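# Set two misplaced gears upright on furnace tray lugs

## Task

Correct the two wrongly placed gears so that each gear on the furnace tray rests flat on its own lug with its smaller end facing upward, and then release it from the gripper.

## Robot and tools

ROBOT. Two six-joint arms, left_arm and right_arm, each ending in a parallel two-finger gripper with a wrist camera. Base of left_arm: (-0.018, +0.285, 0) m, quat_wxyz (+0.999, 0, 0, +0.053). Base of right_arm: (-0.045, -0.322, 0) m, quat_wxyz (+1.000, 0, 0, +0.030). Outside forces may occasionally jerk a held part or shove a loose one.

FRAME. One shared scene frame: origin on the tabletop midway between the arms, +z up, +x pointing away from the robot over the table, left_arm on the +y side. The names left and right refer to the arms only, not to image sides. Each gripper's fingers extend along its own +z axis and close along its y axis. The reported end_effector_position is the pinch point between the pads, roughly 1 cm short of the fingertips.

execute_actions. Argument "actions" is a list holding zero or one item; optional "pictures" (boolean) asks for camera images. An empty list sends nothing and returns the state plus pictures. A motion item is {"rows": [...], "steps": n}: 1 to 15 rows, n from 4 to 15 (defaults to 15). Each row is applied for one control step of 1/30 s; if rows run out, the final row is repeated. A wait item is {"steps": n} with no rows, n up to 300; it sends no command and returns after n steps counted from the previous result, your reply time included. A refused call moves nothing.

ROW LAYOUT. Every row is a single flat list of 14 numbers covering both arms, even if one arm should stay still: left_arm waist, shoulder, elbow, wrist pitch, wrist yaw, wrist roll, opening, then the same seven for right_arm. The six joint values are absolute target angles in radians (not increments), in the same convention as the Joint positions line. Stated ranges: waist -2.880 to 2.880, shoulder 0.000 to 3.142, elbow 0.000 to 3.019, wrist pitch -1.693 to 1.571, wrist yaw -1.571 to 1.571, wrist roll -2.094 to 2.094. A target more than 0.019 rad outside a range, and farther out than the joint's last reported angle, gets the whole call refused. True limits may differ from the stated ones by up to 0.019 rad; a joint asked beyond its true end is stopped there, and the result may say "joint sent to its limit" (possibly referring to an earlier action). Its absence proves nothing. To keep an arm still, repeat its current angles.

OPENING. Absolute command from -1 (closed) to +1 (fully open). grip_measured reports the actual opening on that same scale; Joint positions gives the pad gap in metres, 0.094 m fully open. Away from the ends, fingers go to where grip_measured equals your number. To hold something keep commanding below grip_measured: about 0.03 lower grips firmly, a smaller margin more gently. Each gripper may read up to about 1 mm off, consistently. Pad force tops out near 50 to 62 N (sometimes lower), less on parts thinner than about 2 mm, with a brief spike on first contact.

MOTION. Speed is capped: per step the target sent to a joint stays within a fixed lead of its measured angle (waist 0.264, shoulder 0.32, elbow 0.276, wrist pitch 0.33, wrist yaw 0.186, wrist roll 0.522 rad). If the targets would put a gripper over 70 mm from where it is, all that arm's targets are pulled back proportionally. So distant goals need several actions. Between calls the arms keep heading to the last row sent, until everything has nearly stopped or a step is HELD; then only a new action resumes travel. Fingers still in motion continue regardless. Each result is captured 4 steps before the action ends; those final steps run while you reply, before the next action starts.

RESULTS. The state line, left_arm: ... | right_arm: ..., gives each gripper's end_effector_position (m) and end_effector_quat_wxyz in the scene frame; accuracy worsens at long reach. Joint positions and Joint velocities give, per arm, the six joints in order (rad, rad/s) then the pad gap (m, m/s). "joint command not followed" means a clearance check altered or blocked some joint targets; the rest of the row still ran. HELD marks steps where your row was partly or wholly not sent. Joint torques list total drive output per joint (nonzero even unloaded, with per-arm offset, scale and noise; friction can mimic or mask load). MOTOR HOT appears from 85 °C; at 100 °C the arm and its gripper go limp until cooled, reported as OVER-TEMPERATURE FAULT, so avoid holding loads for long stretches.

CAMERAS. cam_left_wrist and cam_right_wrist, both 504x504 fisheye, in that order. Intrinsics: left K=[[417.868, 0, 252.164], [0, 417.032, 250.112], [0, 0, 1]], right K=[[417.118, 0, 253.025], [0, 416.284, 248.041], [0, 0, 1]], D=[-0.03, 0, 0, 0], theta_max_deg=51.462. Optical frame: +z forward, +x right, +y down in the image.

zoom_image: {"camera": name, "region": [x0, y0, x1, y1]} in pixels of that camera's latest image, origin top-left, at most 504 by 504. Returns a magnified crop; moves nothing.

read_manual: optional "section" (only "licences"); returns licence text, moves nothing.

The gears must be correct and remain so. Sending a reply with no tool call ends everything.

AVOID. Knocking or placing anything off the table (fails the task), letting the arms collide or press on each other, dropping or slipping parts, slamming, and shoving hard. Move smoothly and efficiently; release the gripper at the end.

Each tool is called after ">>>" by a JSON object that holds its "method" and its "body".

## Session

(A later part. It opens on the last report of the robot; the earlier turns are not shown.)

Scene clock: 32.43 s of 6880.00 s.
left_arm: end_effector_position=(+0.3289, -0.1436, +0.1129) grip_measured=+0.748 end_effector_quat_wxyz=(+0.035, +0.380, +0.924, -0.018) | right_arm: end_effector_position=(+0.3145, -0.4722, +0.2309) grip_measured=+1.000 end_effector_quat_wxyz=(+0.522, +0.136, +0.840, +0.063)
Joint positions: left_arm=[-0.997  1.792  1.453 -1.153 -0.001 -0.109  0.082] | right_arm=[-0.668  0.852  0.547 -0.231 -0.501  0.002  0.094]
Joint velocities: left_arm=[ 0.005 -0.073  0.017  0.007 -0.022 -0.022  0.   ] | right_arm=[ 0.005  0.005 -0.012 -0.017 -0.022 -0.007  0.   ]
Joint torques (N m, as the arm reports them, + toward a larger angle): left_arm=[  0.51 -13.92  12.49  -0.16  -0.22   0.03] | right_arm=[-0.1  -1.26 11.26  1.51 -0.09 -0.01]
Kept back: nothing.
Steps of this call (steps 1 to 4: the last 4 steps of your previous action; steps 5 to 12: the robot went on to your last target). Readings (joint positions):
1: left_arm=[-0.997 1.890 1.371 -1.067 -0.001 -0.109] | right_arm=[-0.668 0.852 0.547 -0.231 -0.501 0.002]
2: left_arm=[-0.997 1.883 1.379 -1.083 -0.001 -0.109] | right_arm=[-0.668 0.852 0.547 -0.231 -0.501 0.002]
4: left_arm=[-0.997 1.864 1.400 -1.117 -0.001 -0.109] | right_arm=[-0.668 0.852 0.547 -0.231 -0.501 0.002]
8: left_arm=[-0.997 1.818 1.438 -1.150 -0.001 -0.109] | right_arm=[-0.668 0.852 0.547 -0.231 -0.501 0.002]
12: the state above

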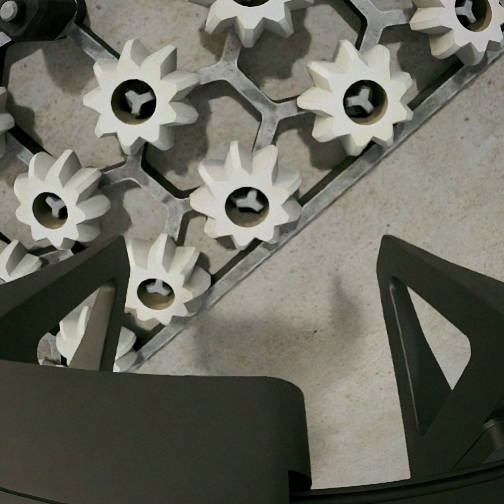

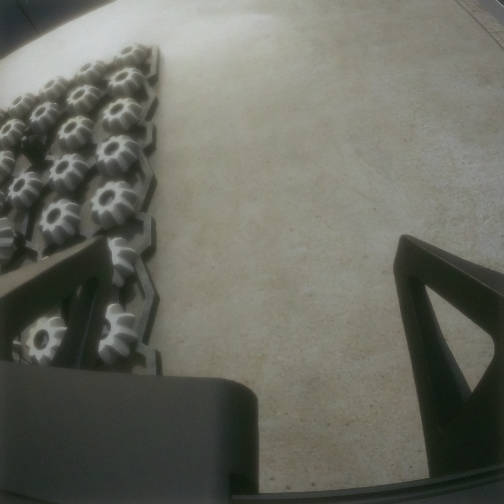

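>>> {"method": "execute_actions", "body": {"actions": [{"rows":[[-1.0,1.77,1.48,-1.16,0,-0.1,1,-0.66,0.85,0.57,-0.24,-0.5,0.01,1],[-0.98,1.73,1.46,-1.14,0,-0.1,1,-0.66,0.85,0.57,-0.24,-0.5,0.01,1],[-0.95,1.68,1.43,-1.12,0,-0.1,1,-0.66,0.85,0.57,-0.24,-0.5,0.01,1],[-0.91,1.63,1.39,-1.10,0,-0.1,1,-0.66,0.85,0.57,-0.24,-0.5,0.01,1],[-0.86,1.58,1.35,-1.08,0,-0.1,1,-0.66,0.85,0.59,-0.26,-0.48,0,1],[-0.81,1.53,1.31,-1.06,0,-0.1,1,-0.64,0.87,0.62,-0.29,-0.46,-0.01,1],[-0.75,1.48,1.27,-1.04,0,-0.1,1,-0.62,0.90,0.66,-0.33,-0.44,-0.03,1],[-0.69,1.43,1.23,-1.02,0,-0.1,1,-0.59,0.93,0.70,-0.37,-0.42,-0.05,1],[-0.63,1.38,1.19,-1.0,0,-0.1,1,-0.56,0.97,0.75,-0.41,-0.40,-0.07,1],[-0.57,1.33,1.15,-0.98,0,-0.1,1,-0.53,1.01,0.80,-0.45,-0.38,-0.09,1],[-0.51,1.28,1.11,-0.96,0,-0.1,1,-0.49,1.05,0.85,-0.49,-0.36,-0.11,1],[-0.45,1.23,1.07,-0.94,0,-0.1,1,-0.45,1.09,0.90,-0.53,-0.34,-0.13,1],[-0.39,1.18,1.03,-0.92,0,-0.1,1,-0.41,1.13,0.95,-0.57,-0.32,-0.15,1],[-0.33,1.13,0.99,-0.90,0,-0.1,1,-0.37,1.17,1.0,-0.61,-0.30,-0.17,1],[-0.27,1.08,0.95,-0.88,0,-0.1,1,-0.33,1.21,1.05,-0.65,-0.28,-0.19,1]]}]}}

>>> {"method": "execute_actions", "body": {"actions": [{"rows":[[-0.21,1.03,0.91,-0.86,0,-0.1,1,-0.29,1.26,1.10,-0.70,-0.26,-0.21,1],[-0.15,0.98,0.87,-0.84,0,-0.1,1,-0.25,1.31,1.155,-0.75,-0.24,-0.23,1],[-0.09,0.93,0.83,-0.82,0,-0.1,1,-0.21,1.36,1.21,-0.80,-0.22,-0.25,1],[-0.03,0.88,0.79,-0.80,0,-0.1,1,-0.17,1.41,1.265,-0.85,-0.20,-0.27,1],[0.03,0.83,0.75,-0.78,0,-0.1,1,-0.13,1.46,1.32,-0.90,-0.18,-0.29,1],[0.09,0.78,0.71,-0.76,0,-0.1,1,-0.09,1.51,1.375,-0.95,-0.16,-0.31,1],[0.14,0.74,0.67,-0.74,0,-0.1,1,-0.05,1.56,1.43,-1.0,-0.14,-0.33,1],[0.18,0.70,0.64,-0.72,0,-0.1,1,-0.01,1.61,1.485,-1.05,-0.12,-0.35,1],[0.21,0.67,0.62,-0.71,0,-0.1,1,0.03,1.66,1.54,-1.10,-0.10,-0.37,1],[0.23,0.65,0.60,-0.70,0,-0.1,1,0.07,1.71,1.595,-1.15,-0.08,-0.39,1],[0.24,0.64,0.60,-0.70,0,-0.1,1,0.11,1.76,1.65,-1.20,-0.06,-0.41,1],[0.24,0.64,0.60,-0.70,0,-0.1,1,0.15,1.81,1.70,-1.25,-0.04,-0.43,1],[0.24,0.64,0.60,-0.70,0,-0.1,1,0.18,1.86,1.75,-1.30,-0.02,-0.45,1],[0.24,0.64,0.60,-0.70,0,-0.1,1,0.21,1.905,1.795,-1.345,-0.01,-0.475,1],[0.24,0.64,0.60,-0.70,0,-0.1,1,0.236,1.945,1.83,-1.385,0,-0.50,1]]}]}}

>>> {"method": "execute_actions", "body": {"actions": [{"steps":18}], "pictures": true}}

Scene clock: 33.50 s of 6880.00 s.
left_arm: end_effector_position=(+0.3695, -0.0419, +0.1710) grip_measured=+1.000 end_effector_quat_wxyz=(+0.112, +0.289, +0.950, -0.048) | right_arm: end_effector_position=(+0.3424, -0.4681, +0.2311) grip_measured=+1.000 end_effector_quat_wxyz=(+0.452, +0.129, +0.881, +0.047)
Joint positions: left_arm=[-0.807  1.542  1.273 -1.058 -0.    -0.109  0.094] | right_arm=[-0.572  0.958  0.692 -0.416 -0.376 -0.041  0.094]
Joint velocities: left_arm=[ 1.148 -1.109 -0.755  0.437  0.037 -0.007 -0.   ] | right_arm=[ 0.904  1.158  1.443 -1.004  0.374 -0.359  0.   ]
Joint torques (N m, as the arm reports them, + toward a larger angle): left_arm=[  1.59 -13.6    8.85   0.68  -0.06  -0.03] | right_arm=[ 0.65 -1.37 14.09  2.06 -0.21 -0.17]
Steps of this call (steps 1 to 21: the robot went on to your last target; steps 22 to 32: the first 11 steps of this action). Readings (joint positions):
22: left_arm=[-0.997 1.791 1.453 -1.156 -0.001 -0.109] | right_arm=[-0.668 0.852 0.547 -0.231 -0.501 0.002]
23: left_arm=[-0.996 1.789 1.453 -1.155 -0.001 -0.109] | right_arm=[-0.668 0.852 0.547 -0.231 -0.501 0.002]
25: left_arm=[-0.988 1.764 1.433 -1.134 -0.001 -0.109] | right_arm=[-0.668 0.852 0.547 -0.231 -0.501 0.002]
29: left_arm=[-0.912 1.648 1.345 -1.096 -0.000 -0.109] | right_arm=[-0.647 0.869 0.577 -0.305 -0.435 -0.008]
32: the state above

Scene clock: 34.00 s of 6880.00 s.
left_arm: end_effector_position=(+0.3123, +0.3386, +0.2379) grip_measured=+1.000 end_effector_quat_wxyz=(+0.376, -0.126, +0.918, +0.010) | right_arm: end_effector_position=(+0.5361, -0.2634, +0.2245) grip_measured=+1.000 end_effector_quat_wxyz=(+0.184, -0.196, +0.963, +0.019)
Joint positions: left_arm=[ 0.056  0.717  0.674 -0.756 -0.001 -0.109  0.094] | right_arm=[ 0.017  1.647  1.518 -1.078 -0.081 -0.309  0.094]
Joint velocities: left_arm=[ 2.447 -1.597 -1.038  0.422 -0.007  0.037 -0.   ] | right_arm=[ 1.06   1.372  1.389 -1.326  0.418 -0.549  0.   ]
Joint torques (N m, as the arm reports them, + toward a larger angle): left_arm=[ 0.57  0.54 11.1   2.04 -0.07 -0.01] | right_arm=[  0.39 -12.2   11.1    1.05  -0.07  -0.14]
Steps of this call (steps 1 to 4: the last 4 steps of your previous action; steps 5 to 15: the first 11 steps of this action). Readings (joint positions):
5: left_arm=[-0.577 1.317 1.107 -0.970 -0.000 -0.109] | right_arm=[-0.383 1.168 0.968 -0.601 -0.277 -0.120]
6: left_arm=[-0.526 1.265 1.068 -0.951 -0.000 -0.109] | right_arm=[-0.341 1.212 1.026 -0.647 -0.257 -0.138]
8: left_arm=[-0.416 1.155 0.985 -0.909 -0.000 -0.109] | right_arm=[-0.256 1.305 1.144 -0.743 -0.217 -0.177]
12: left_arm=[-0.170 0.905 0.803 -0.818 -0.001 -0.109] | right_arm=[-0.095 1.501 1.368 -0.936 -0.139 -0.254]
15: the state above

Scene clock: 34.60 s of 6880.00 s.
left_arm: end_effector_position=(+0.2820, +0.3941, +0.2326) grip_measured=+1.000 end_effector_quat_wxyz=(+0.399, -0.209, +0.892, +0.050) | right_arm: end_effector_position=(+0.5361, -0.1394, +0.1456) grip_measured=+1.000 end_effector_quat_wxyz=(+0.013, -0.385, +0.923, +0.000)
Joint positions: left_arm=[ 0.243  0.631  0.606 -0.719 -0.003 -0.109  0.094] | right_arm=[ 0.244  1.956  1.786 -1.376 -0.002 -0.485  0.094]
Joint velocities: left_arm=[-0.005 -0.015  0.007 -0.012  0.022  0.007  0.001] | right_arm=[-0.22  -0.063  0.007 -0.012  0.007 -0.081  0.   ]
Joint torques (N m, as the arm reports them, + toward a larger angle): left_arm=[ 0.4  -0.73 10.48  2.34  0.07  0.03] | right_arm=[ -0.37 -17.11  11.95   0.07   0.07  -0.14]
Kept back: nothing.
Steps of this call (steps 1 to 4: the last 4 steps of your previous action; steps 5 to 18: the robot went on to your last target). Readings (joint positions):
1: left_arm=[0.138 0.670 0.643 -0.744 -0.001 -0.109] | right_arm=[0.053 1.694 1.565 -1.124 -0.063 -0.326]
2: left_arm=[0.207 0.636 0.622 -0.737 -0.003 -0.109] | right_arm=[0.089 1.741 1.612 -1.171 -0.043 -0.345]
4: left_arm=[0.276 0.612 0.606 -0.730 -0.004 -0.109] | right_arm=[0.158 1.837 1.708 -1.269 -0.014 -0.386]
8: left_arm=[0.257 0.626 0.606 -0.720 -0.004 -0.109] | right_arm=[0.263 1.956 1.785 -1.353 -0.006 -0.448]
18: the state above

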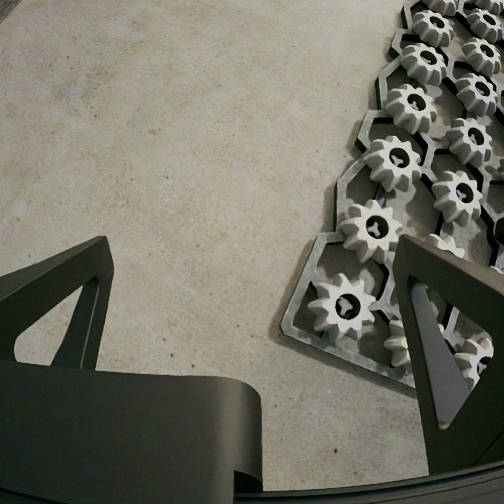

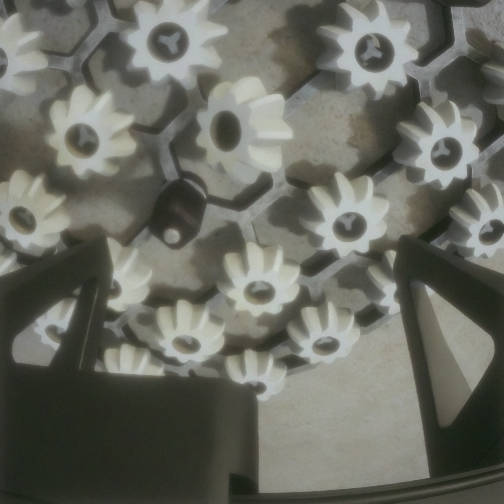

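>>> {"method": "zoom_image", "body": {"camera": "cam_right_wrist", "region": [110, 0, 390, 260]}}

Region (110, 0, 390, 260) of cam_right_wrist's 504x504 image, scaled by 1.800, with more detail than that image has; it fills the top 468 rows of this view, and the rest is white.

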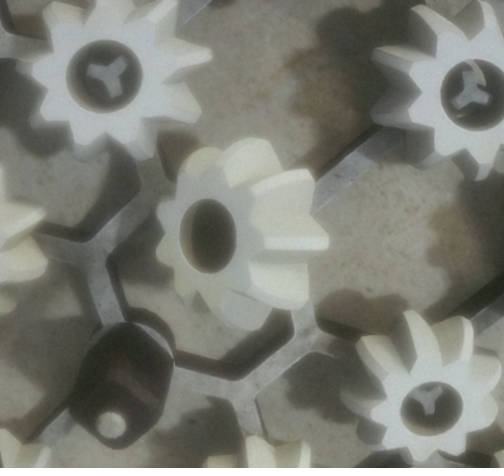

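>>> {"method": "execute_actions", "body": {"actions": [{"rows":[[0.24,0.64,0.60,-0.70,0,-0.1,1,0.234,1.955,1.81,-1.38,0,-0.50,1],[0.24,0.64,0.60,-0.70,0,-0.1,1,0.232,1.963,1.795,-1.372,0,-0.50,1],[0.24,0.64,0.60,-0.70,0,-0.1,1,0.23,1.97,1.785,-1.362,0,-0.50,1],[0.24,0.64,0.60,-0.70,0,-0.1,1,0.23,1.976,1.776,-1.35,0,-0.50,1],[0.24,0.64,0.60,-0.70,0,-0.1,1,0.23,1.982,1.767,-1.337,0,-0.50,1],[0.24,0.64,0.60,-0.70,0,-0.1,1,0.23,1.988,1.758,-1.324,0,-0.50,1],[0.24,0.64,0.60,-0.70,0,-0.1,1,0.23,1.994,1.749,-1.311,0,-0.50,1],[0.24,0.64,0.60,-0.70,0,-0.1,1,0.23,2.0,1.74,-1.298,0,-0.50,1],[0.24,0.64,0.60,-0.70,0,-0.1,1,0.23,2.005,1.731,-1.285,0,-0.50,1],[0.24,0.64,0.60,-0.70,0,-0.1,1,0.23,2.01,1.722,-1.272,0,-0.50,1],[0.24,0.64,0.60,-0.70,0,-0.1,1,0.23,2.015,1.713,-1.259,0,-0.50,1],[0.24,0.64,0.60,-0.70,0,-0.1,1,0.23,2.019,1.705,-1.246,0,-0.50,1],[0.24,0.64,0.60,-0.70,0,-0.1,1,0.23,2.022,1.698,-1.234,0,-0.50,1],[0.24,0.64,0.60,-0.70,0,-0.1,1,0.23,2.022,1.692,-1.224,0,-0.50,1]]}]}}

>>> {"method": "execute_actions", "body": {"actions": [{"steps":14}], "pictures": true}}

Scene clock: 38.93 s of 6880.00 s.
left_arm: end_effector_position=(+0.2820, +0.3941, +0.2326) grip_measured=+1.000 end_effector_quat_wxyz=(+0.399, -0.209, +0.892, +0.050) | right_arm: end_effector_position=(+0.5426, -0.1474, +0.1199) grip_measured=+1.000 end_effector_quat_wxyz=(+0.023, -0.379, +0.925, -0.002)
Joint positions: left_arm=[ 0.243  0.631  0.606 -0.719 -0.003 -0.109  0.094] | right_arm=[ 0.229  1.967  1.734 -1.293 -0.001 -0.489  0.094]
Joint velocities: left_arm=[-0.005  0.005 -0.002  0.002 -0.007  0.051 -0.001] | right_arm=[-0.005  0.171 -0.281  0.364  0.022 -0.037  0.   ]
Joint torques (N m, as the arm reports them, + toward a larger angle): left_arm=[ 0.6  -0.88 10.45  2.31  0.06  0.04] | right_arm=[ -0.55 -13.3    8.19   0.81   0.05  -0.14]
Steps of this call (steps 1 to 30: the robot went on to your last target; steps 31 to 90: nothing new was sent; then 0.97 s passed at rest; steps 91 to 101: the first 11 steps of this action). Readings (joint positions):
91: left_arm=[0.243 0.631 0.606 -0.719 -0.003 -0.109] | right_arm=[0.229 1.952 1.786 -1.376 -0.001 -0.489]
92: left_arm=[0.243 0.631 0.606 -0.719 -0.003 -0.109] | right_arm=[0.229 1.952 1.786 -1.376 -0.001 -0.489]
94: left_arm=[0.243 0.631 0.606 -0.719 -0.003 -0.109] | right_arm=[0.229 1.952 1.784 -1.371 -0.001 -0.489]
98: left_arm=[0.243 0.631 0.606 -0.719 -0.003 -0.109] | right_arm=[0.229 1.955 1.761 -1.330 -0.001 -0.489]
101: the state above

Scene clock: 39.40 s of 6880.00 s.
left_arm: end_effector_position=(+0.2820, +0.3941, +0.2326) grip_measured=+1.000 end_effector_quat_wxyz=(+0.399, -0.209, +0.892, +0.050) | right_arm: end_effector_position=(+0.5368, -0.1491, +0.0698) grip_measured=+1.000 end_effector_quat_wxyz=(-0.000, -0.379, +0.925, +0.001)
Joint positions: left_arm=[ 0.243  0.631  0.606 -0.719 -0.003 -0.109  0.094] | right_arm=[ 0.229  2.019  1.682 -1.234 -0.001 -0.489  0.094]
Joint velocities: left_arm=[-0.005 -0.024 -0.017 -0.017 -0.051 -0.037 -0.001] | right_arm=[-0.005 -0.015 -0.017 -0.007 -0.022  0.007  0.   ]
Joint torques (N m, as the arm reports them, + toward a larger angle): left_arm=[ 0.49 -0.78 10.45  2.3   0.07  0.04] | right_arm=[ -0.59 -16.64   8.94   0.8    0.06  -0.15]
Kept back: nothing.
Steps of this call (steps 1 to 4: the last 4 steps of your previous action; steps 5 to 14: the robot went on to your last target). Readings (joint positions):
1: left_arm=[0.243 0.631 0.606 -0.719 -0.003 -0.109] | right_arm=[0.229 1.974 1.725 -1.280 -0.001 -0.489]
2: left_arm=[0.243 0.631 0.606 -0.719 -0.003 -0.109] | right_arm=[0.229 1.981 1.716 -1.267 -0.001 -0.489]
4: left_arm=[0.243 0.631 0.606 -0.719 -0.003 -0.109] | right_arm=[0.229 1.996 1.698 -1.247 -0.001 -0.489]
8: left_arm=[0.243 0.631 0.606 -0.719 -0.003 -0.109] | right_arm=[0.229 2.017 1.683 -1.237 -0.001 -0.489]
14: the state above

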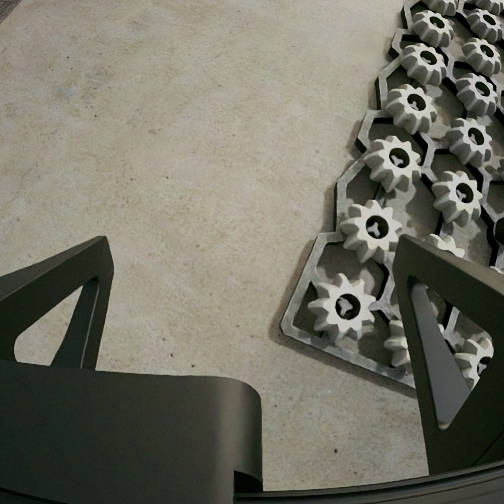

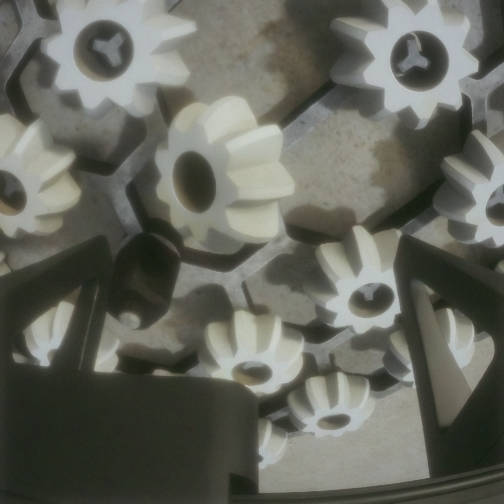

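>>> {"method": "execute_actions", "body": {"actions": [{"rows":[[0.24,0.64,0.60,-0.70,0,-0.1,1,0.232,2.022,1.705,-1.224,0,-0.50,1],[0.24,0.64,0.60,-0.70,0,-0.1,1,0.234,2.024,1.718,-1.224,0,-0.50,1],[0.24,0.64,0.60,-0.70,0,-0.1,1,0.236,2.028,1.728,-1.223,0,-0.50,1],[0.24,0.64,0.60,-0.70,0,-0.1,1,0.237,2.032,1.735,-1.222,0,-0.50,1],[0.24,0.64,0.60,-0.70,0,-0.1,1,0.237,2.036,1.74,-1.221,0,-0.50,1],[0.24,0.64,0.60,-0.70,0,-0.1,1,0.237,2.04,1.744,-1.22,0,-0.50,1],[0.24,0.64,0.60,-0.70,0,-0.1,1,0.237,2.044,1.746,-1.218,0,-0.50,1],[0.24,0.64,0.60,-0.70,0,-0.1,1,0.237,2.048,1.746,-1.216,0,-0.50,1],[0.24,0.64,0.60,-0.70,0,-0.1,1,0.237,2.052,1.746,-1.215,0,-0.50,1]]}]}}

>>> {"method": "execute_actions", "body": {"actions": [{"steps":12}], "pictures": true}}

Scene clock: 40.37 s of 6880.00 s.
left_arm: end_effector_position=(+0.2820, +0.3941, +0.2326) grip_measured=+1.000 end_effector_quat_wxyz=(+0.399, -0.209, +0.892, +0.050) | right_arm: end_effector_position=(+0.5463, -0.1463, +0.0763) grip_measured=+1.000 end_effector_quat_wxyz=(+0.013, -0.379, +0.925, -0.001)
Joint positions: left_arm=[ 0.243  0.631  0.606 -0.719 -0.003 -0.109  0.094] | right_arm=[ 0.229  2.022  1.703 -1.225 -0.001 -0.489  0.094]
Joint velocities: left_arm=[-0.005 -0.015 -0.002  0.007  0.051 -0.051  0.   ] | right_arm=[-0.005  0.015  0.051  0.022  0.051  0.037  0.   ]
Joint torques (N m, as the arm reports them, + toward a larger angle): left_arm=[ 0.45 -0.9  10.42  2.3   0.06  0.04] | right_arm=[ -0.22 -14.66  11.3    0.78   0.05  -0.14]
Steps of this call (steps 1 to 18: the robot went on to your last target; steps 19 to 29: the first 11 steps of this action). Readings (joint positions):
19: left_arm=[0.243 0.631 0.606 -0.719 -0.003 -0.109] | right_arm=[0.229 2.019 1.682 -1.234 -0.001 -0.489]
20: left_arm=[0.243 0.631 0.606 -0.719 -0.003 -0.109] | right_arm=[0.229 2.019 1.682 -1.234 -0.001 -0.489]
22: left_arm=[0.243 0.631 0.606 -0.719 -0.003 -0.109] | right_arm=[0.229 2.019 1.683 -1.234 -0.001 -0.489]
26: left_arm=[0.243 0.631 0.606 -0.719 -0.003 -0.109] | right_arm=[0.229 2.020 1.694 -1.230 -0.001 -0.489]
29: the state above

Scene clock: 40.77 s of 6880.00 s.
left_arm: end_effector_position=(+0.2820, +0.3941, +0.2326) grip_measured=+1.000 end_effector_quat_wxyz=(+0.399, -0.209, +0.892, +0.050) | right_arm: end_effector_position=(+0.5465, -0.1462, +0.0725) grip_measured=+1.000 end_effector_quat_wxyz=(+0.011, -0.379, +0.925, -0.000)
Joint positions: left_arm=[ 0.243  0.631  0.606 -0.719 -0.003 -0.109  0.094] | right_arm=[ 0.229  2.029  1.704 -1.224 -0.001 -0.489  0.094]
Joint velocities: left_arm=[-0.005 -0.005 -0.002 -0.002 -0.007  0.007  0.   ] | right_arm=[-0.005 -0.015 -0.022 -0.027  0.007 -0.066  0.   ]
Joint torques (N m, as the arm reports them, + toward a larger angle): left_arm=[ 0.46 -0.93 10.42  2.32  0.06  0.04] | right_arm=[ -0.09 -15.12  11.45   0.9    0.05  -0.15]
Kept back: nothing.
Steps of this call (steps 1 to 4: the last 4 steps of your previous action; steps 5 to 12: the robot went on to your last target). Readings (joint positions):
1: left_arm=[0.243 0.631 0.606 -0.719 -0.003 -0.109] | right_arm=[0.229 2.022 1.704 -1.224 -0.001 -0.489]
2: left_arm=[0.243 0.631 0.606 -0.719 -0.003 -0.109] | right_arm=[0.229 2.022 1.704 -1.224 -0.001 -0.489]
4: left_arm=[0.243 0.631 0.606 -0.719 -0.003 -0.109] | right_arm=[0.229 2.024 1.704 -1.224 -0.001 -0.489]
8: left_arm=[0.243 0.631 0.606 -0.719 -0.003 -0.109] | right_arm=[0.229 2.027 1.704 -1.224 -0.001 -0.489]
12: the state above

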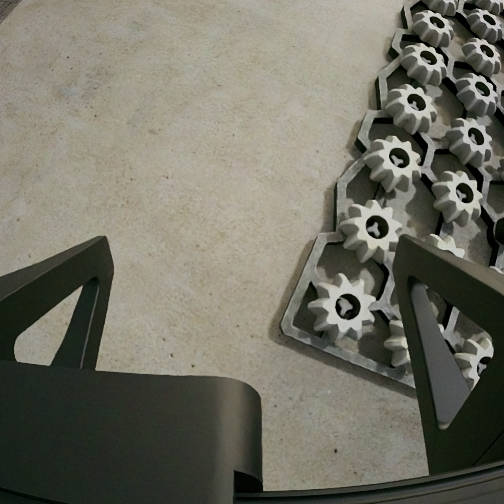

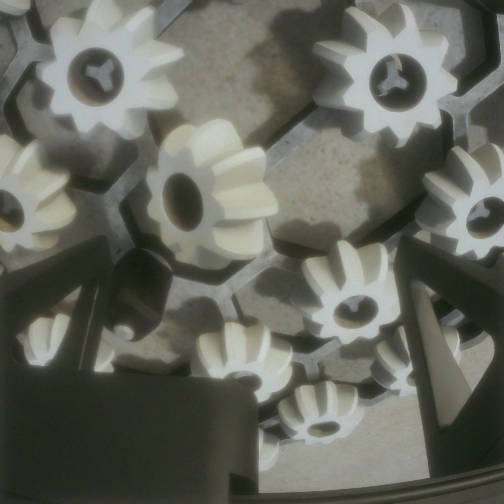

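>>> {"method": "execute_actions", "body": {"actions": [{"rows":[[0.24,0.64,0.60,-0.70,0,-0.1,1,0.239,2.055,1.735,-1.215,0,-0.50,1],[0.24,0.64,0.60,-0.70,0,-0.1,1,0.241,2.058,1.725,-1.215,0,-0.50,1],[0.24,0.64,0.60,-0.70,0,-0.1,1,0.243,2.061,1.718,-1.215,0,-0.50,1],[0.24,0.64,0.60,-0.70,0,-0.1,1,0.243,2.064,1.715,-1.213,0,-0.50,1],[0.24,0.64,0.60,-0.70,0,-0.1,1,0.243,2.066,1.713,-1.21,0,-0.50,1],[0.24,0.64,0.60,-0.70,0,-0.1,1,0.243,2.068,1.711,-1.206,0,-0.50,1],[0.24,0.64,0.60,-0.70,0,-0.1,1,0.243,2.07,1.709,-1.202,0,-0.50,1],[0.24,0.64,0.60,-0.70,0,-0.1,1,0.243,2.072,1.706,-1.198,0,-0.50,1],[0.24,0.64,0.60,-0.70,0,-0.1,1,0.243,2.072,1.703,-1.194,0,-0.50,1],[0.24,0.64,0.60,-0.70,0,-0.1,1,0.243,2.072,1.70,-1.19,0,-0.50,1],[0.24,0.64,0.60,-0.70,0,-0.1,1,0.243,2.072,1.697,-1.185,0,-0.50,1]]}]}}

>>> {"method": "execute_actions", "body": {"actions": [{"steps":12}], "pictures": true}}

Scene clock: 41.40 s of 6880.00 s.
left_arm: end_effector_position=(+0.2820, +0.3941, +0.2326) grip_measured=+1.000 end_effector_quat_wxyz=(+0.399, -0.209, +0.892, +0.050) | right_arm: end_effector_position=(+0.5484, -0.1415, +0.0611) grip_measured=+1.000 end_effector_quat_wxyz=(+0.011, -0.382, +0.924, -0.000)
Joint positions: left_arm=[ 0.243  0.631  0.606 -0.719 -0.003 -0.109  0.094] | right_arm=[ 0.235  2.046  1.701 -1.203 -0.001 -0.489  0.094]
Joint velocities: left_arm=[ 0.005 -0.024  0.012 -0.012 -0.022 -0.007 -0.   ] | right_arm=[-0.005  0.044 -0.061  0.125 -0.037 -0.022  0.   ]
Joint torques (N m, as the arm reports them, + toward a larger angle): left_arm=[ 0.43 -0.76 10.45  2.35  0.07  0.03] | right_arm=[ -0.41 -15.49   8.19   0.7    0.05  -0.15]
Steps of this call (steps 1 to 8: the robot went on to your last target; steps 9 to 19: the first 11 steps of this action). Readings (joint positions):
9: left_arm=[0.243 0.631 0.606 -0.719 -0.003 -0.109] | right_arm=[0.229 2.029 1.704 -1.224 -0.001 -0.489]
10: left_arm=[0.243 0.631 0.606 -0.719 -0.003 -0.109] | right_arm=[0.229 2.029 1.704 -1.224 -0.001 -0.489]
12: left_arm=[0.243 0.631 0.606 -0.719 -0.003 -0.109] | right_arm=[0.230 2.030 1.704 -1.224 -0.001 -0.489]
16: left_arm=[0.243 0.631 0.606 -0.719 -0.003 -0.109] | right_arm=[0.234 2.039 1.704 -1.215 -0.001 -0.489]
19: the state above

Scene clock: 41.80 s of 6880.00 s.
left_arm: end_effector_position=(+0.2820, +0.3941, +0.2326) grip_measured=+1.000 end_effector_quat_wxyz=(+0.399, -0.209, +0.892, +0.050) | right_arm: end_effector_position=(+0.5476, -0.1415, +0.0559) grip_measured=+1.000 end_effector_quat_wxyz=(+0.010, -0.382, +0.924, -0.000)
Joint positions: left_arm=[ 0.243  0.631  0.606 -0.719 -0.003 -0.109  0.094] | right_arm=[ 0.236  2.051  1.695 -1.195 -0.001 -0.489  0.094]
Joint velocities: left_arm=[ 0.005 -0.015 -0.007  0.002 -0.037 -0.051  0.   ] | right_arm=[-0.005 -0.005 -0.012 -0.002 -0.007 -0.051  0.   ]
Joint torques (N m, as the arm reports them, + toward a larger angle): left_arm=[ 0.52 -0.87 10.42  2.32  0.07  0.04] | right_arm=[ -0.4  -15.44   8.4    0.9    0.05  -0.14]
Kept back: nothing.
Steps of this call (steps 1 to 4: the last 4 steps of your previous action; steps 5 to 12: the robot went on to your last target). Readings (joint positions):
1: left_arm=[0.243 0.631 0.606 -0.719 -0.003 -0.109] | right_arm=[0.236 2.048 1.700 -1.200 -0.001 -0.489]
2: left_arm=[0.243 0.631 0.606 -0.719 -0.003 -0.109] | right_arm=[0.236 2.049 1.698 -1.198 -0.001 -0.489]
4: left_arm=[0.243 0.631 0.606 -0.719 -0.003 -0.109] | right_arm=[0.236 2.051 1.696 -1.197 -0.001 -0.489]
8: left_arm=[0.243 0.631 0.606 -0.719 -0.003 -0.109] | right_arm=[0.236 2.051 1.695 -1.196 -0.001 -0.489]
12: the state above

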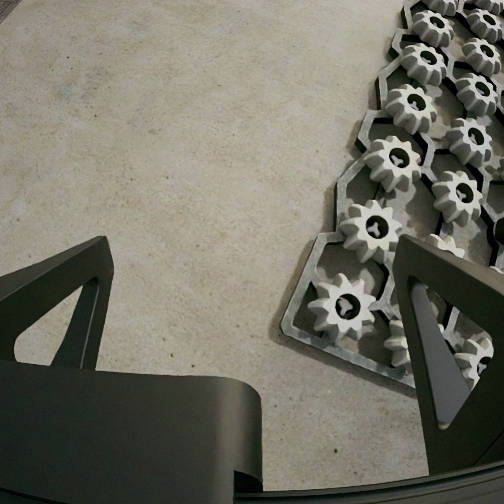

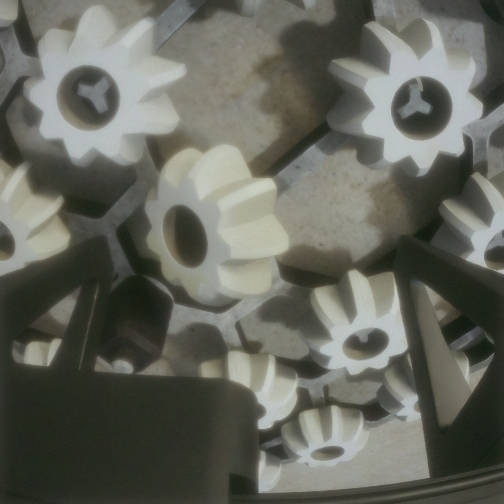

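>>> {"method": "execute_actions", "body": {"actions": [{"rows":[[0.24,0.64,0.60,-0.70,0,-0.1,1,0.243,2.075,1.697,-1.185,0,-0.50,1],[0.24,0.64,0.60,-0.70,0,-0.1,1,0.243,2.078,1.696,-1.184,0,-0.50,1],[0.24,0.64,0.60,-0.70,0,-0.1,1,0.243,2.081,1.695,-1.182,0,-0.50,1],[0.24,0.64,0.60,-0.70,0,-0.1,1,0.243,2.084,1.693,-1.179,0,-0.50,1],[0.24,0.64,0.60,-0.70,0,-0.1,1,0.243,2.087,1.691,-1.176,0,-0.50,1],[0.24,0.64,0.60,-0.70,0,-0.1,1,0.243,2.09,1.689,-1.173,0,-0.50,1],[0.24,0.64,0.60,-0.70,0,-0.1,1,0.243,2.092,1.687,-1.17,0,-0.50,1],[0.24,0.64,0.60,-0.70,0,-0.1,1,0.243,2.094,1.685,-1.167,0,-0.50,1],[0.24,0.64,0.60,-0.70,0,-0.1,1,0.243,2.096,1.683,-1.164,0,-0.50,1],[0.24,0.64,0.60,-0.70,0,-0.1,1,0.243,2.098,1.681,-1.161,0,-0.50,1],[0.24,0.64,0.60,-0.70,0,-0.1,1,0.243,2.098,1.679,-1.158,0,-0.50,1],[0.24,0.64,0.60,-0.70,0,-0.1,1,0.243,2.098,1.677,-1.155,0,-0.50,1]]}]}}

>>> {"method": "execute_actions", "body": {"actions": [{"steps":12}], "pictures": true}}

Scene clock: 42.53 s of 6880.00 s.
left_arm: end_effector_position=(+0.2820, +0.3941, +0.2326) grip_measured=+1.000 end_effector_quat_wxyz=(+0.399, -0.209, +0.892, +0.050) | right_arm: end_effector_position=(+0.5479, -0.1414, +0.0432) grip_measured=+1.000 end_effector_quat_wxyz=(+0.008, -0.382, +0.924, -0.000)
Joint positions: left_arm=[ 0.243  0.631  0.606 -0.719 -0.003 -0.109  0.094] | right_arm=[ 0.236  2.067  1.685 -1.173 -0.001 -0.489  0.094]
Joint velocities: left_arm=[-0.015 -0.005  0.017 -0.007 -0.066  0.081 -0.001] | right_arm=[ 0.005  0.083 -0.095  0.076 -0.037 -0.037  0.   ]
Joint torques (N m, as the arm reports them, + toward a larger angle): left_arm=[ 0.51 -0.66 10.41  2.33  0.06  0.03] | right_arm=[ -0.05 -15.56   8.09   0.85   0.04  -0.15]
Steps of this call (steps 1 to 11: the robot went on to your last target; steps 12 to 22: the first 11 steps of this action). Readings (joint positions):
12: left_arm=[0.243 0.631 0.606 -0.719 -0.003 -0.109] | right_arm=[0.236 2.051 1.695 -1.195 -0.001 -0.489]
13: left_arm=[0.243 0.631 0.606 -0.719 -0.003 -0.109] | right_arm=[0.236 2.051 1.695 -1.195 -0.001 -0.489]
15: left_arm=[0.243 0.631 0.606 -0.719 -0.003 -0.109] | right_arm=[0.236 2.053 1.695 -1.193 -0.001 -0.489]
19: left_arm=[0.243 0.631 0.606 -0.719 -0.003 -0.109] | right_arm=[0.236 2.059 1.692 -1.182 -0.001 -0.489]
22: the state above

Scene clock: 42.93 s of 6880.00 s.
left_arm: end_effector_position=(+0.2820, +0.3941, +0.2326) grip_measured=+1.000 end_effector_quat_wxyz=(+0.399, -0.209, +0.892, +0.050) | right_arm: end_effector_position=(+0.5444, -0.1424, +0.0313) grip_measured=+1.000 end_effector_quat_wxyz=(+0.000, -0.382, +0.924, +0.001)
Joint positions: left_arm=[ 0.243  0.631  0.606 -0.719 -0.003 -0.109  0.094] | right_arm=[ 0.236  2.08   1.674 -1.165 -0.001 -0.489  0.094]
Joint velocities: left_arm=[-0.005 -0.005 -0.002 -0.032 -0.051  0.037  0.   ] | right_arm=[-0.005 -0.005  0.002 -0.007 -0.051 -0.051  0.   ]
Joint torques (N m, as the arm reports them, + toward a larger angle): left_arm=[ 0.45 -0.79 10.43  2.3   0.07  0.04] | right_arm=[ -0.15 -16.02   8.38   0.78   0.05  -0.15]
Kept back: nothing.
Steps of this call (steps 1 to 4: the last 4 steps of your previous action; steps 5 to 12: the robot went on to your last target). Readings (joint positions):
1: left_arm=[0.243 0.631 0.606 -0.719 -0.003 -0.109] | right_arm=[0.236 2.069 1.682 -1.170 -0.001 -0.489]
2: left_arm=[0.243 0.631 0.606 -0.719 -0.003 -0.109] | right_arm=[0.236 2.072 1.679 -1.168 -0.001 -0.489]
4: left_arm=[0.243 0.631 0.606 -0.719 -0.003 -0.109] | right_arm=[0.236 2.077 1.676 -1.166 -0.001 -0.489]
8: left_arm=[0.243 0.631 0.606 -0.719 -0.003 -0.109] | right_arm=[0.236 2.080 1.674 -1.166 -0.001 -0.489]
12: the state above

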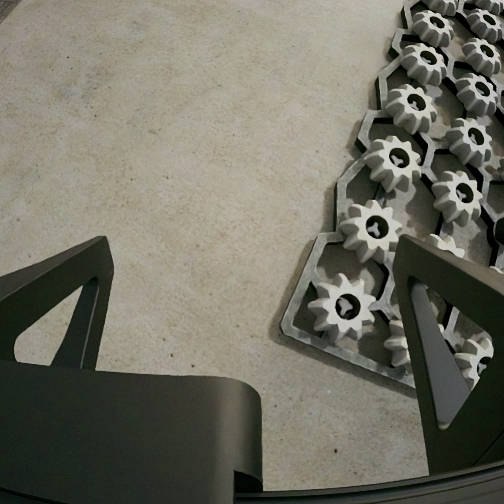

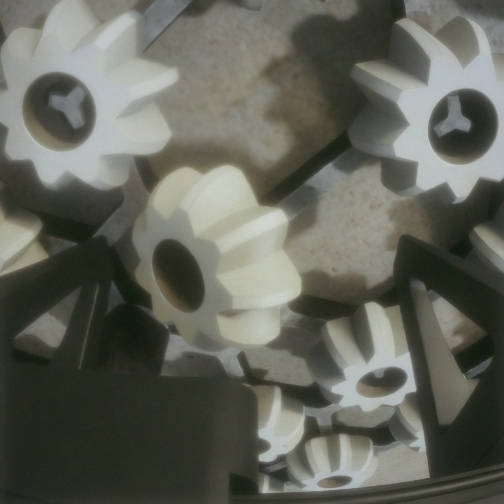

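Close slowly to 0.55.

>>> {"method": "execute_actions", "body": {"actions": [{"rows":[[0.24,0.64,0.60,-0.70,0,-0.1,1,0.243,2.09,1.677,-1.155,0,-0.50,0.93],[0.24,0.64,0.60,-0.70,0,-0.1,1,0.243,2.09,1.677,-1.155,0,-0.50,0.87],[0.24,0.64,0.60,-0.70,0,-0.1,1,0.243,2.09,1.677,-1.155,0,-0.50,0.82],[0.24,0.64,0.60,-0.70,0,-0.1,1,0.243,2.09,1.677,-1.155,0,-0.50,0.78],[0.24,0.64,0.60,-0.70,0,-0.1,1,0.243,2.09,1.677,-1.155,0,-0.50,0.74],[0.24,0.64,0.60,-0.70,0,-0.1,1,0.243,2.09,1.677,-1.155,0,-0.50,0.70],[0.24,0.64,0.60,-0.70,0,-0.1,1,0.243,2.09,1.677,-1.155,0,-0.50,0.66],[0.24,0.64,0.60,-0.70,0,-0.1,1,0.243,2.09,1.677,-1.155,0,-0.50,0.62],[0.24,0.64,0.60,-0.70,0,-0.1,1,0.243,2.09,1.677,-1.155,0,-0.50,0.58],[0.24,0.64,0.60,-0.70,0,-0.1,1,0.243,2.09,1.677,-1.155,0,-0.50,0.55]]}], "pictures": true}}

Scene clock: 43.53 s of 6880.00 s.
left_arm: end_effector_position=(+0.2820, +0.3941, +0.2326) grip_measured=+1.000 end_effector_quat_wxyz=(+0.399, -0.209, +0.892, +0.050) | right_arm: end_effector_position=(+0.5440, -0.1409, +0.0313) grip_measured=+0.555 end_effector_quat_wxyz=(+0.000, -0.384, +0.923, +0.001)
Joint positions: left_arm=[ 0.243  0.631  0.606 -0.719 -0.003 -0.109  0.094] | right_arm=[ 0.238  2.08   1.674 -1.165 -0.002 -0.489  0.073]
Joint velocities: left_arm=[-0.015  0.015 -0.002  0.002  0.007  0.007  0.   ] | right_arm=[ 0.015  0.005 -0.012  0.002  0.037 -0.081 -0.006]
Joint torques (N m, as the arm reports them, + toward a larger angle): left_arm=[ 0.55 -0.91 10.45  2.36  0.06  0.03] | right_arm=[ -0.22 -16.71   8.3    0.79   0.1   -0.16]
Steps of this call (steps 1 to 7: the robot went on to your last target; steps 8 to 18: the first 11 steps of this action). Readings (joint positions):
8: left_arm=[0.243 0.631 0.606 -0.719 -0.003 -0.109] | right_arm=[0.236 2.080 1.674 -1.165 -0.001 -0.489]
9: left_arm=[0.243 0.631 0.606 -0.719 -0.003 -0.109] | right_arm=[0.236 2.080 1.674 -1.165 -0.001 -0.489]
11: left_arm=[0.243 0.631 0.606 -0.719 -0.003 -0.109] | right_arm=[0.236 2.080 1.674 -1.165 -0.001 -0.489]
15: left_arm=[0.243 0.631 0.606 -0.719 -0.003 -0.109] | right_arm=[0.236 2.080 1.674 -1.165 -0.001 -0.489]
18: the state above

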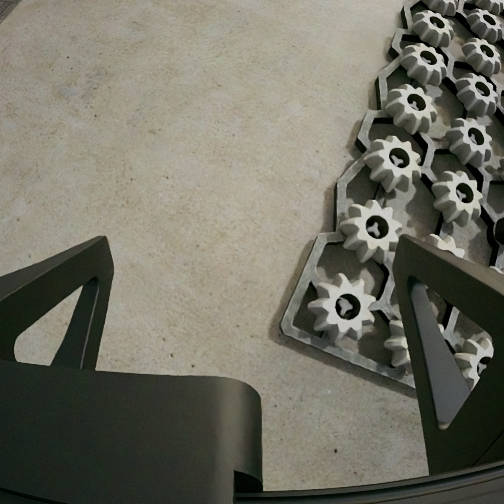

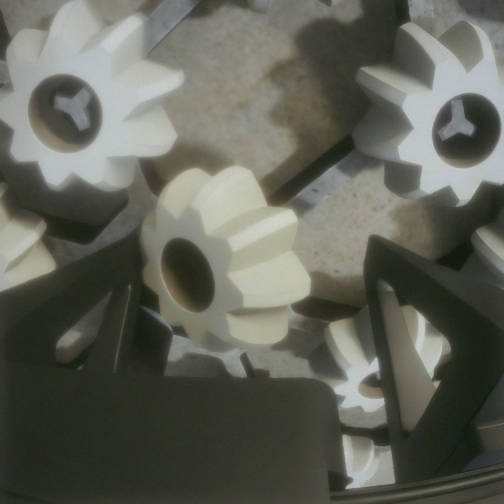

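>>> {"method": "execute_actions", "body": {"actions": [{"rows":[[0.24,0.64,0.60,-0.70,0,-0.1,1,0.24,2.09,1.677,-1.155,0,-0.50,0.53],[0.24,0.64,0.60,-0.70,0,-0.1,1,0.237,2.09,1.677,-1.155,0,-0.50,0.51],[0.24,0.64,0.60,-0.70,0,-0.1,1,0.234,2.09,1.677,-1.155,0,-0.50,0.49],[0.24,0.64,0.60,-0.70,0,-0.1,1,0.232,2.09,1.677,-1.155,0,-0.50,0.47],[0.24,0.64,0.60,-0.70,0,-0.1,1,0.23,2.09,1.677,-1.155,0,-0.50,0.45],[0.24,0.64,0.60,-0.70,0,-0.1,1,0.23,2.09,1.677,-1.155,0,-0.50,0.43],[0.24,0.64,0.60,-0.70,0,-0.1,1,0.23,2.09,1.677,-1.155,0,-0.50,0.41],[0.24,0.64,0.60,-0.70,0,-0.1,1,0.23,2.09,1.677,-1.155,0,-0.50,0.39],[0.24,0.64,0.60,-0.70,0,-0.1,1,0.23,2.09,1.677,-1.155,0,-0.50,0.37],[0.24,0.64,0.60,-0.70,0,-0.1,1,0.23,2.09,1.677,-1.155,0,-0.50,0.35]]}], "pictures": true}}

Scene clock: 44.13 s of 6880.00 s.
left_arm: end_effector_position=(+0.2820, +0.3941, +0.2326) grip_measured=+1.000 end_effector_quat_wxyz=(+0.399, -0.209, +0.892, +0.050) | right_arm: end_effector_position=(+0.5438, -0.1404, +0.0313) grip_measured=+0.354 end_effector_quat_wxyz=(+0.000, -0.384, +0.923, +0.001)
Joint positions: left_arm=[ 0.243  0.631  0.606 -0.719 -0.003 -0.109  0.094] | right_arm=[ 0.239  2.08   1.674 -1.165 -0.003 -0.489  0.064]
Joint velocities: left_arm=[ 0.005 -0.005 -0.007 -0.002 -0.037  0.007 -0.002] | right_arm=[-0.015  0.005 -0.007 -0.007 -0.066 -0.051 -0.004]
Joint torques (N m, as the arm reports them, + toward a larger angle): left_arm=[ 0.55 -0.85 10.41  2.3   0.08  0.03] | right_arm=[ -1.37 -16.64   8.26   0.86   0.08  -0.15]
Steps of this call (steps 1 to 4: the last 4 steps of your previous action; steps 5 to 7: the robot went on to your last target; steps 8 to 18: the first 11 steps of this action). Readings (joint positions):
8: left_arm=[0.243 0.631 0.606 -0.719 -0.003 -0.109] | right_arm=[0.239 2.080 1.674 -1.165 -0.002 -0.489]
9: left_arm=[0.243 0.631 0.606 -0.719 -0.003 -0.109] | right_arm=[0.239 2.080 1.674 -1.165 -0.002 -0.489]
11: left_arm=[0.243 0.631 0.606 -0.719 -0.003 -0.109] | right_arm=[0.239 2.080 1.674 -1.165 -0.003 -0.489]
15: left_arm=[0.243 0.631 0.606 -0.719 -0.003 -0.109] | right_arm=[0.239 2.080 1.674 -1.165 -0.003 -0.489]
18: the state above

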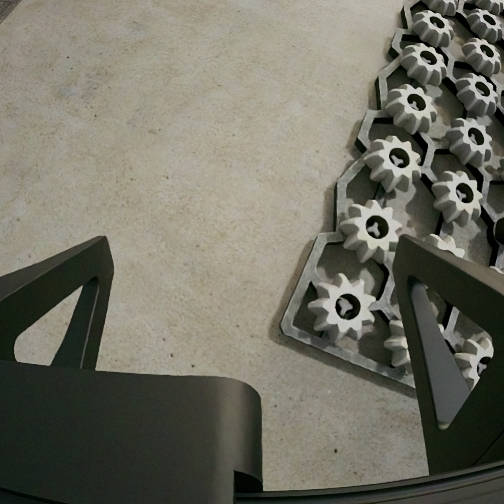

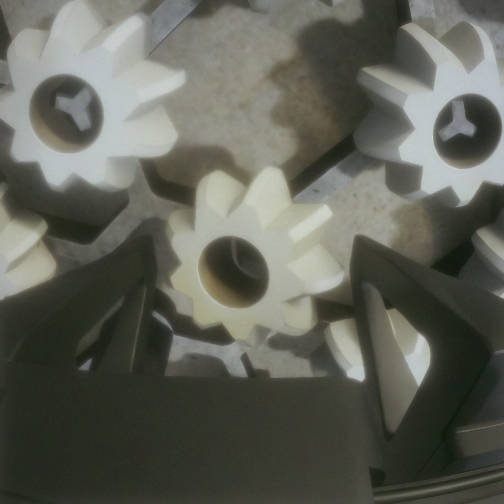

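>>> {"method": "execute_actions", "body": {"actions": [{"steps":10}], "pictures": true}}

Scene clock: 44.47 s of 6880.00 s.
left_arm: end_effector_position=(+0.2820, +0.3941, +0.2326) grip_measured=+1.000 end_effector_quat_wxyz=(+0.399, -0.209, +0.892, +0.050) | right_arm: end_effector_position=(+0.5446, -0.1420, +0.0313) grip_measured=+0.352 end_effector_quat_wxyz=(+0.000, -0.383, +0.924, -0.001)
Joint positions: left_arm=[ 0.243  0.631  0.606 -0.719 -0.003 -0.109  0.094] | right_arm=[ 0.237  2.08   1.674 -1.164  0.001 -0.49   0.063]
Joint velocities: left_arm=[ 0.005 -0.015 -0.017  0.002 -0.081 -0.037 -0.001] | right_arm=[-0.005 -0.005 -0.007  0.007 -0.007 -0.037 -0.   ]
Joint torques (N m, as the arm reports them, + toward a larger angle): left_arm=[ 0.52 -0.82 10.45  2.34  0.06  0.03] | right_arm=[ -1.05 -16.67   8.3    0.82  -0.03  -0.14]
Kept back: nothing.
Steps of this call (steps 1 to 4: the last 4 steps of your previous action; steps 5 to 10: the robot went on to your last target). Readings (joint positions):
1: left_arm=[0.243 0.631 0.606 -0.719 -0.003 -0.109] | right_arm=[0.239 2.080 1.674 -1.165 -0.001 -0.490]
2: left_arm=[0.243 0.631 0.606 -0.719 -0.003 -0.109] | right_arm=[0.238 2.080 1.674 -1.164 0.001 -0.490]
4: left_arm=[0.243 0.631 0.606 -0.719 -0.003 -0.109] | right_arm=[0.237 2.080 1.674 -1.164 0.001 -0.490]
8: left_arm=[0.243 0.631 0.606 -0.719 -0.003 -0.109] | right_arm=[0.237 2.080 1.674 -1.164 0.001 -0.490]
10: the state above

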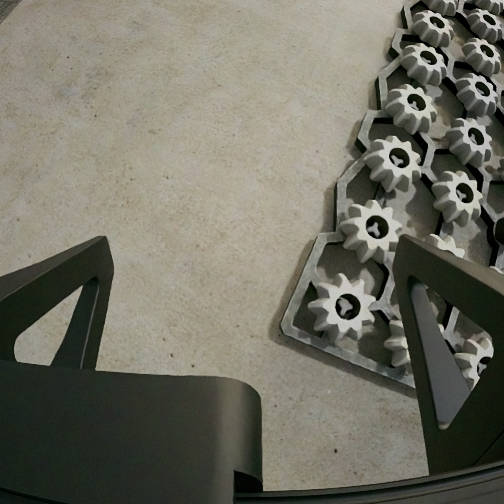

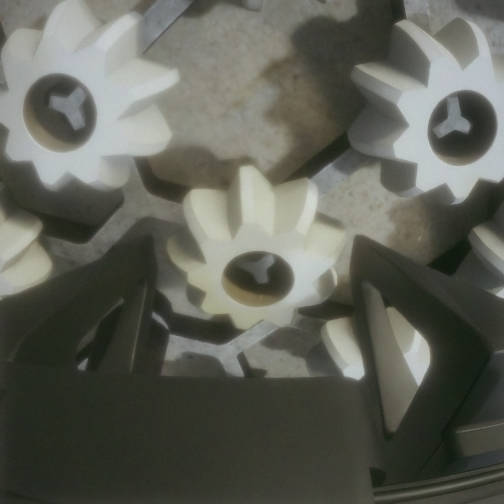

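Seated. Open and lift.

>>> {"method": "execute_actions", "body": {"actions": [{"rows":[[0.24,0.64,0.60,-0.70,0,-0.1,1,0.237,2.075,1.69,-1.16,0,-0.50,0.5],[0.24,0.64,0.60,-0.70,0,-0.1,1,0.237,2.06,1.70,-1.165,0,-0.50,0.65],[0.24,0.64,0.60,-0.70,0,-0.1,1,0.237,2.048,1.715,-1.175,0,-0.50,0.8],[0.24,0.64,0.60,-0.70,0,-0.1,1,0.237,2.036,1.728,-1.19,0,-0.50,0.85],[0.24,0.64,0.60,-0.70,0,-0.1,1,0.237,2.024,1.74,-1.21,0,-0.50,0.85],[0.24,0.64,0.60,-0.70,0,-0.1,1,0.237,2.012,1.752,-1.23,0,-0.50,0.85],[0.24,0.64,0.60,-0.70,0,-0.1,1,0.237,2.0,1.764,-1.25,0,-0.50,0.85],[0.24,0.64,0.60,-0.70,0,-0.1,1,0.237,1.988,1.776,-1.27,0,-0.50,0.85],[0.24,0.64,0.60,-0.70,0,-0.1,1,0.237,1.976,1.788,-1.29,0,-0.50,0.85],[0.24,0.64,0.60,-0.70,0,-0.1,1,0.237,1.964,1.8,-1.31,0,-0.50,0.85],[0.24,0.64,0.60,-0.70,0,-0.1,1,0.237,1.95,1.81,-1.335,0,-0.50,0.85],[0.24,0.64,0.60,-0.70,0,-0.1,1,0.237,1.935,1.82,-1.36,0,-0.50,0.85],[0.24,0.64,0.60,-0.70,0,-0.1,1,0.237,1.92,1.83,-1.385,0,-0.50,0.85],[0.24,0.64,0.60,-0.70,0,-0.1,1,0.237,1.905,1.83,-1.41,0,-0.50,1]]}]}}

>>> {"method": "execute_actions", "body": {"actions": [{"steps":16}], "pictures": true}}

Scene clock: 45.23 s of 6880.00 s.
left_arm: end_effector_position=(+0.2820, +0.3941, +0.2326) grip_measured=+1.000 end_effector_quat_wxyz=(+0.399, -0.209, +0.892, +0.050) | right_arm: end_effector_position=(+0.5386, -0.1439, +0.0826) grip_measured=+0.848 end_effector_quat_wxyz=(-0.004, -0.383, +0.924, -0.000)
Joint positions: left_arm=[ 0.243  0.631  0.606 -0.719 -0.003 -0.109  0.094] | right_arm=[ 0.237  2.021  1.719 -1.276  0.001 -0.49   0.087]
Joint velocities: left_arm=[ 0.005 -0.005  0.012  0.002 -0.022 -0.007 -0.   ] | right_arm=[-0.005 -0.366  0.3   -0.52  -0.051 -0.007  0.001]
Joint torques (N m, as the arm reports them, + toward a larger angle): left_arm=[ 0.44 -0.81 10.46  2.33  0.06  0.04] | right_arm=[ -0.65 -19.64  12.3    0.12  -0.02  -0.13]
Steps of this call (steps 1 to 12: the robot went on to your last target; steps 13 to 23: the first 11 steps of this action). Readings (joint positions):
13: left_arm=[0.243 0.631 0.606 -0.719 -0.003 -0.109] | right_arm=[0.237 2.080 1.674 -1.164 0.001 -0.490]
14: left_arm=[0.243 0.631 0.606 -0.719 -0.003 -0.109] | right_arm=[0.237 2.080 1.674 -1.164 0.001 -0.490]
16: left_arm=[0.243 0.631 0.606 -0.719 -0.003 -0.109] | right_arm=[0.237 2.077 1.674 -1.168 0.001 -0.490]
20: left_arm=[0.243 0.631 0.606 -0.719 -0.003 -0.109] | right_arm=[0.237 2.053 1.692 -1.226 0.001 -0.490]
23: the state above

Scene clock: 45.77 s of 6880.00 s.
left_arm: end_effector_position=(+0.2820, +0.3941, +0.2326) grip_measured=+1.000 end_effector_quat_wxyz=(+0.399, -0.209, +0.892, +0.050) | right_arm: end_effector_position=(+0.5347, -0.1451, +0.1973) grip_measured=+1.000 end_effector_quat_wxyz=(+0.047, -0.383, +0.923, -0.005)
Joint positions: left_arm=[ 0.243  0.631  0.606 -0.719 -0.003 -0.109  0.094] | right_arm=[ 0.237  1.881  1.807 -1.401  0.001 -0.49   0.094]
Joint velocities: left_arm=[-0.005  0.005 -0.002  0.002  0.037  0.081  0.   ] | right_arm=[-0.005  0.044  0.007 -0.027 -0.037 -0.022  0.   ]
Joint torques (N m, as the arm reports them, + toward a larger angle): left_arm=[ 0.62 -0.77 10.44  2.32  0.07  0.03] | right_arm=[ -0.62 -13.93  10.44   0.23  -0.04  -0.13]
Kept back: nothing.
Steps of this call (steps 1 to 4: the last 4 steps of your previous action; steps 5 to 16: the robot went on to your last target). Readings (joint positions):
1: left_arm=[0.243 0.631 0.606 -0.719 -0.003 -0.109] | right_arm=[0.237 2.007 1.729 -1.295 0.001 -0.490]
2: left_arm=[0.243 0.631 0.606 -0.719 -0.003 -0.109] | right_arm=[0.237 1.992 1.740 -1.316 0.001 -0.490]
4: left_arm=[0.243 0.631 0.606 -0.719 -0.003 -0.109] | right_arm=[0.237 1.959 1.760 -1.360 0.001 -0.490]
8: left_arm=[0.243 0.631 0.606 -0.719 -0.003 -0.109] | right_arm=[0.237 1.898 1.793 -1.396 0.001 -0.490]
16: the state above

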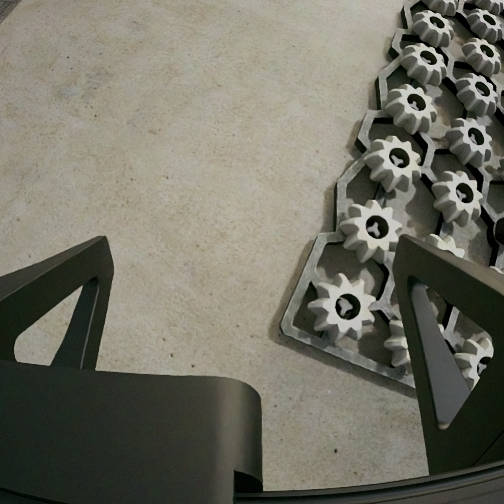

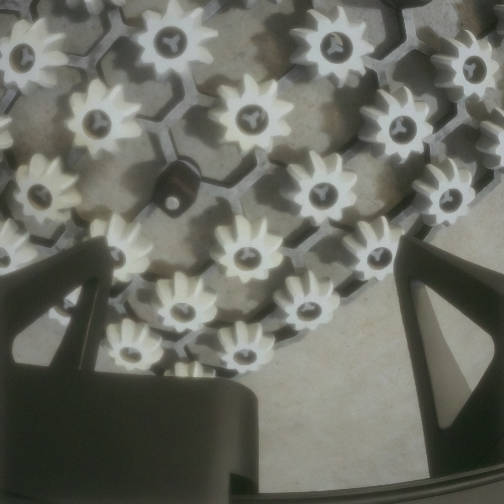

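>>> {"method": "finished_scene", "body": {"scene": 2}}

The scene is finished: the task was done.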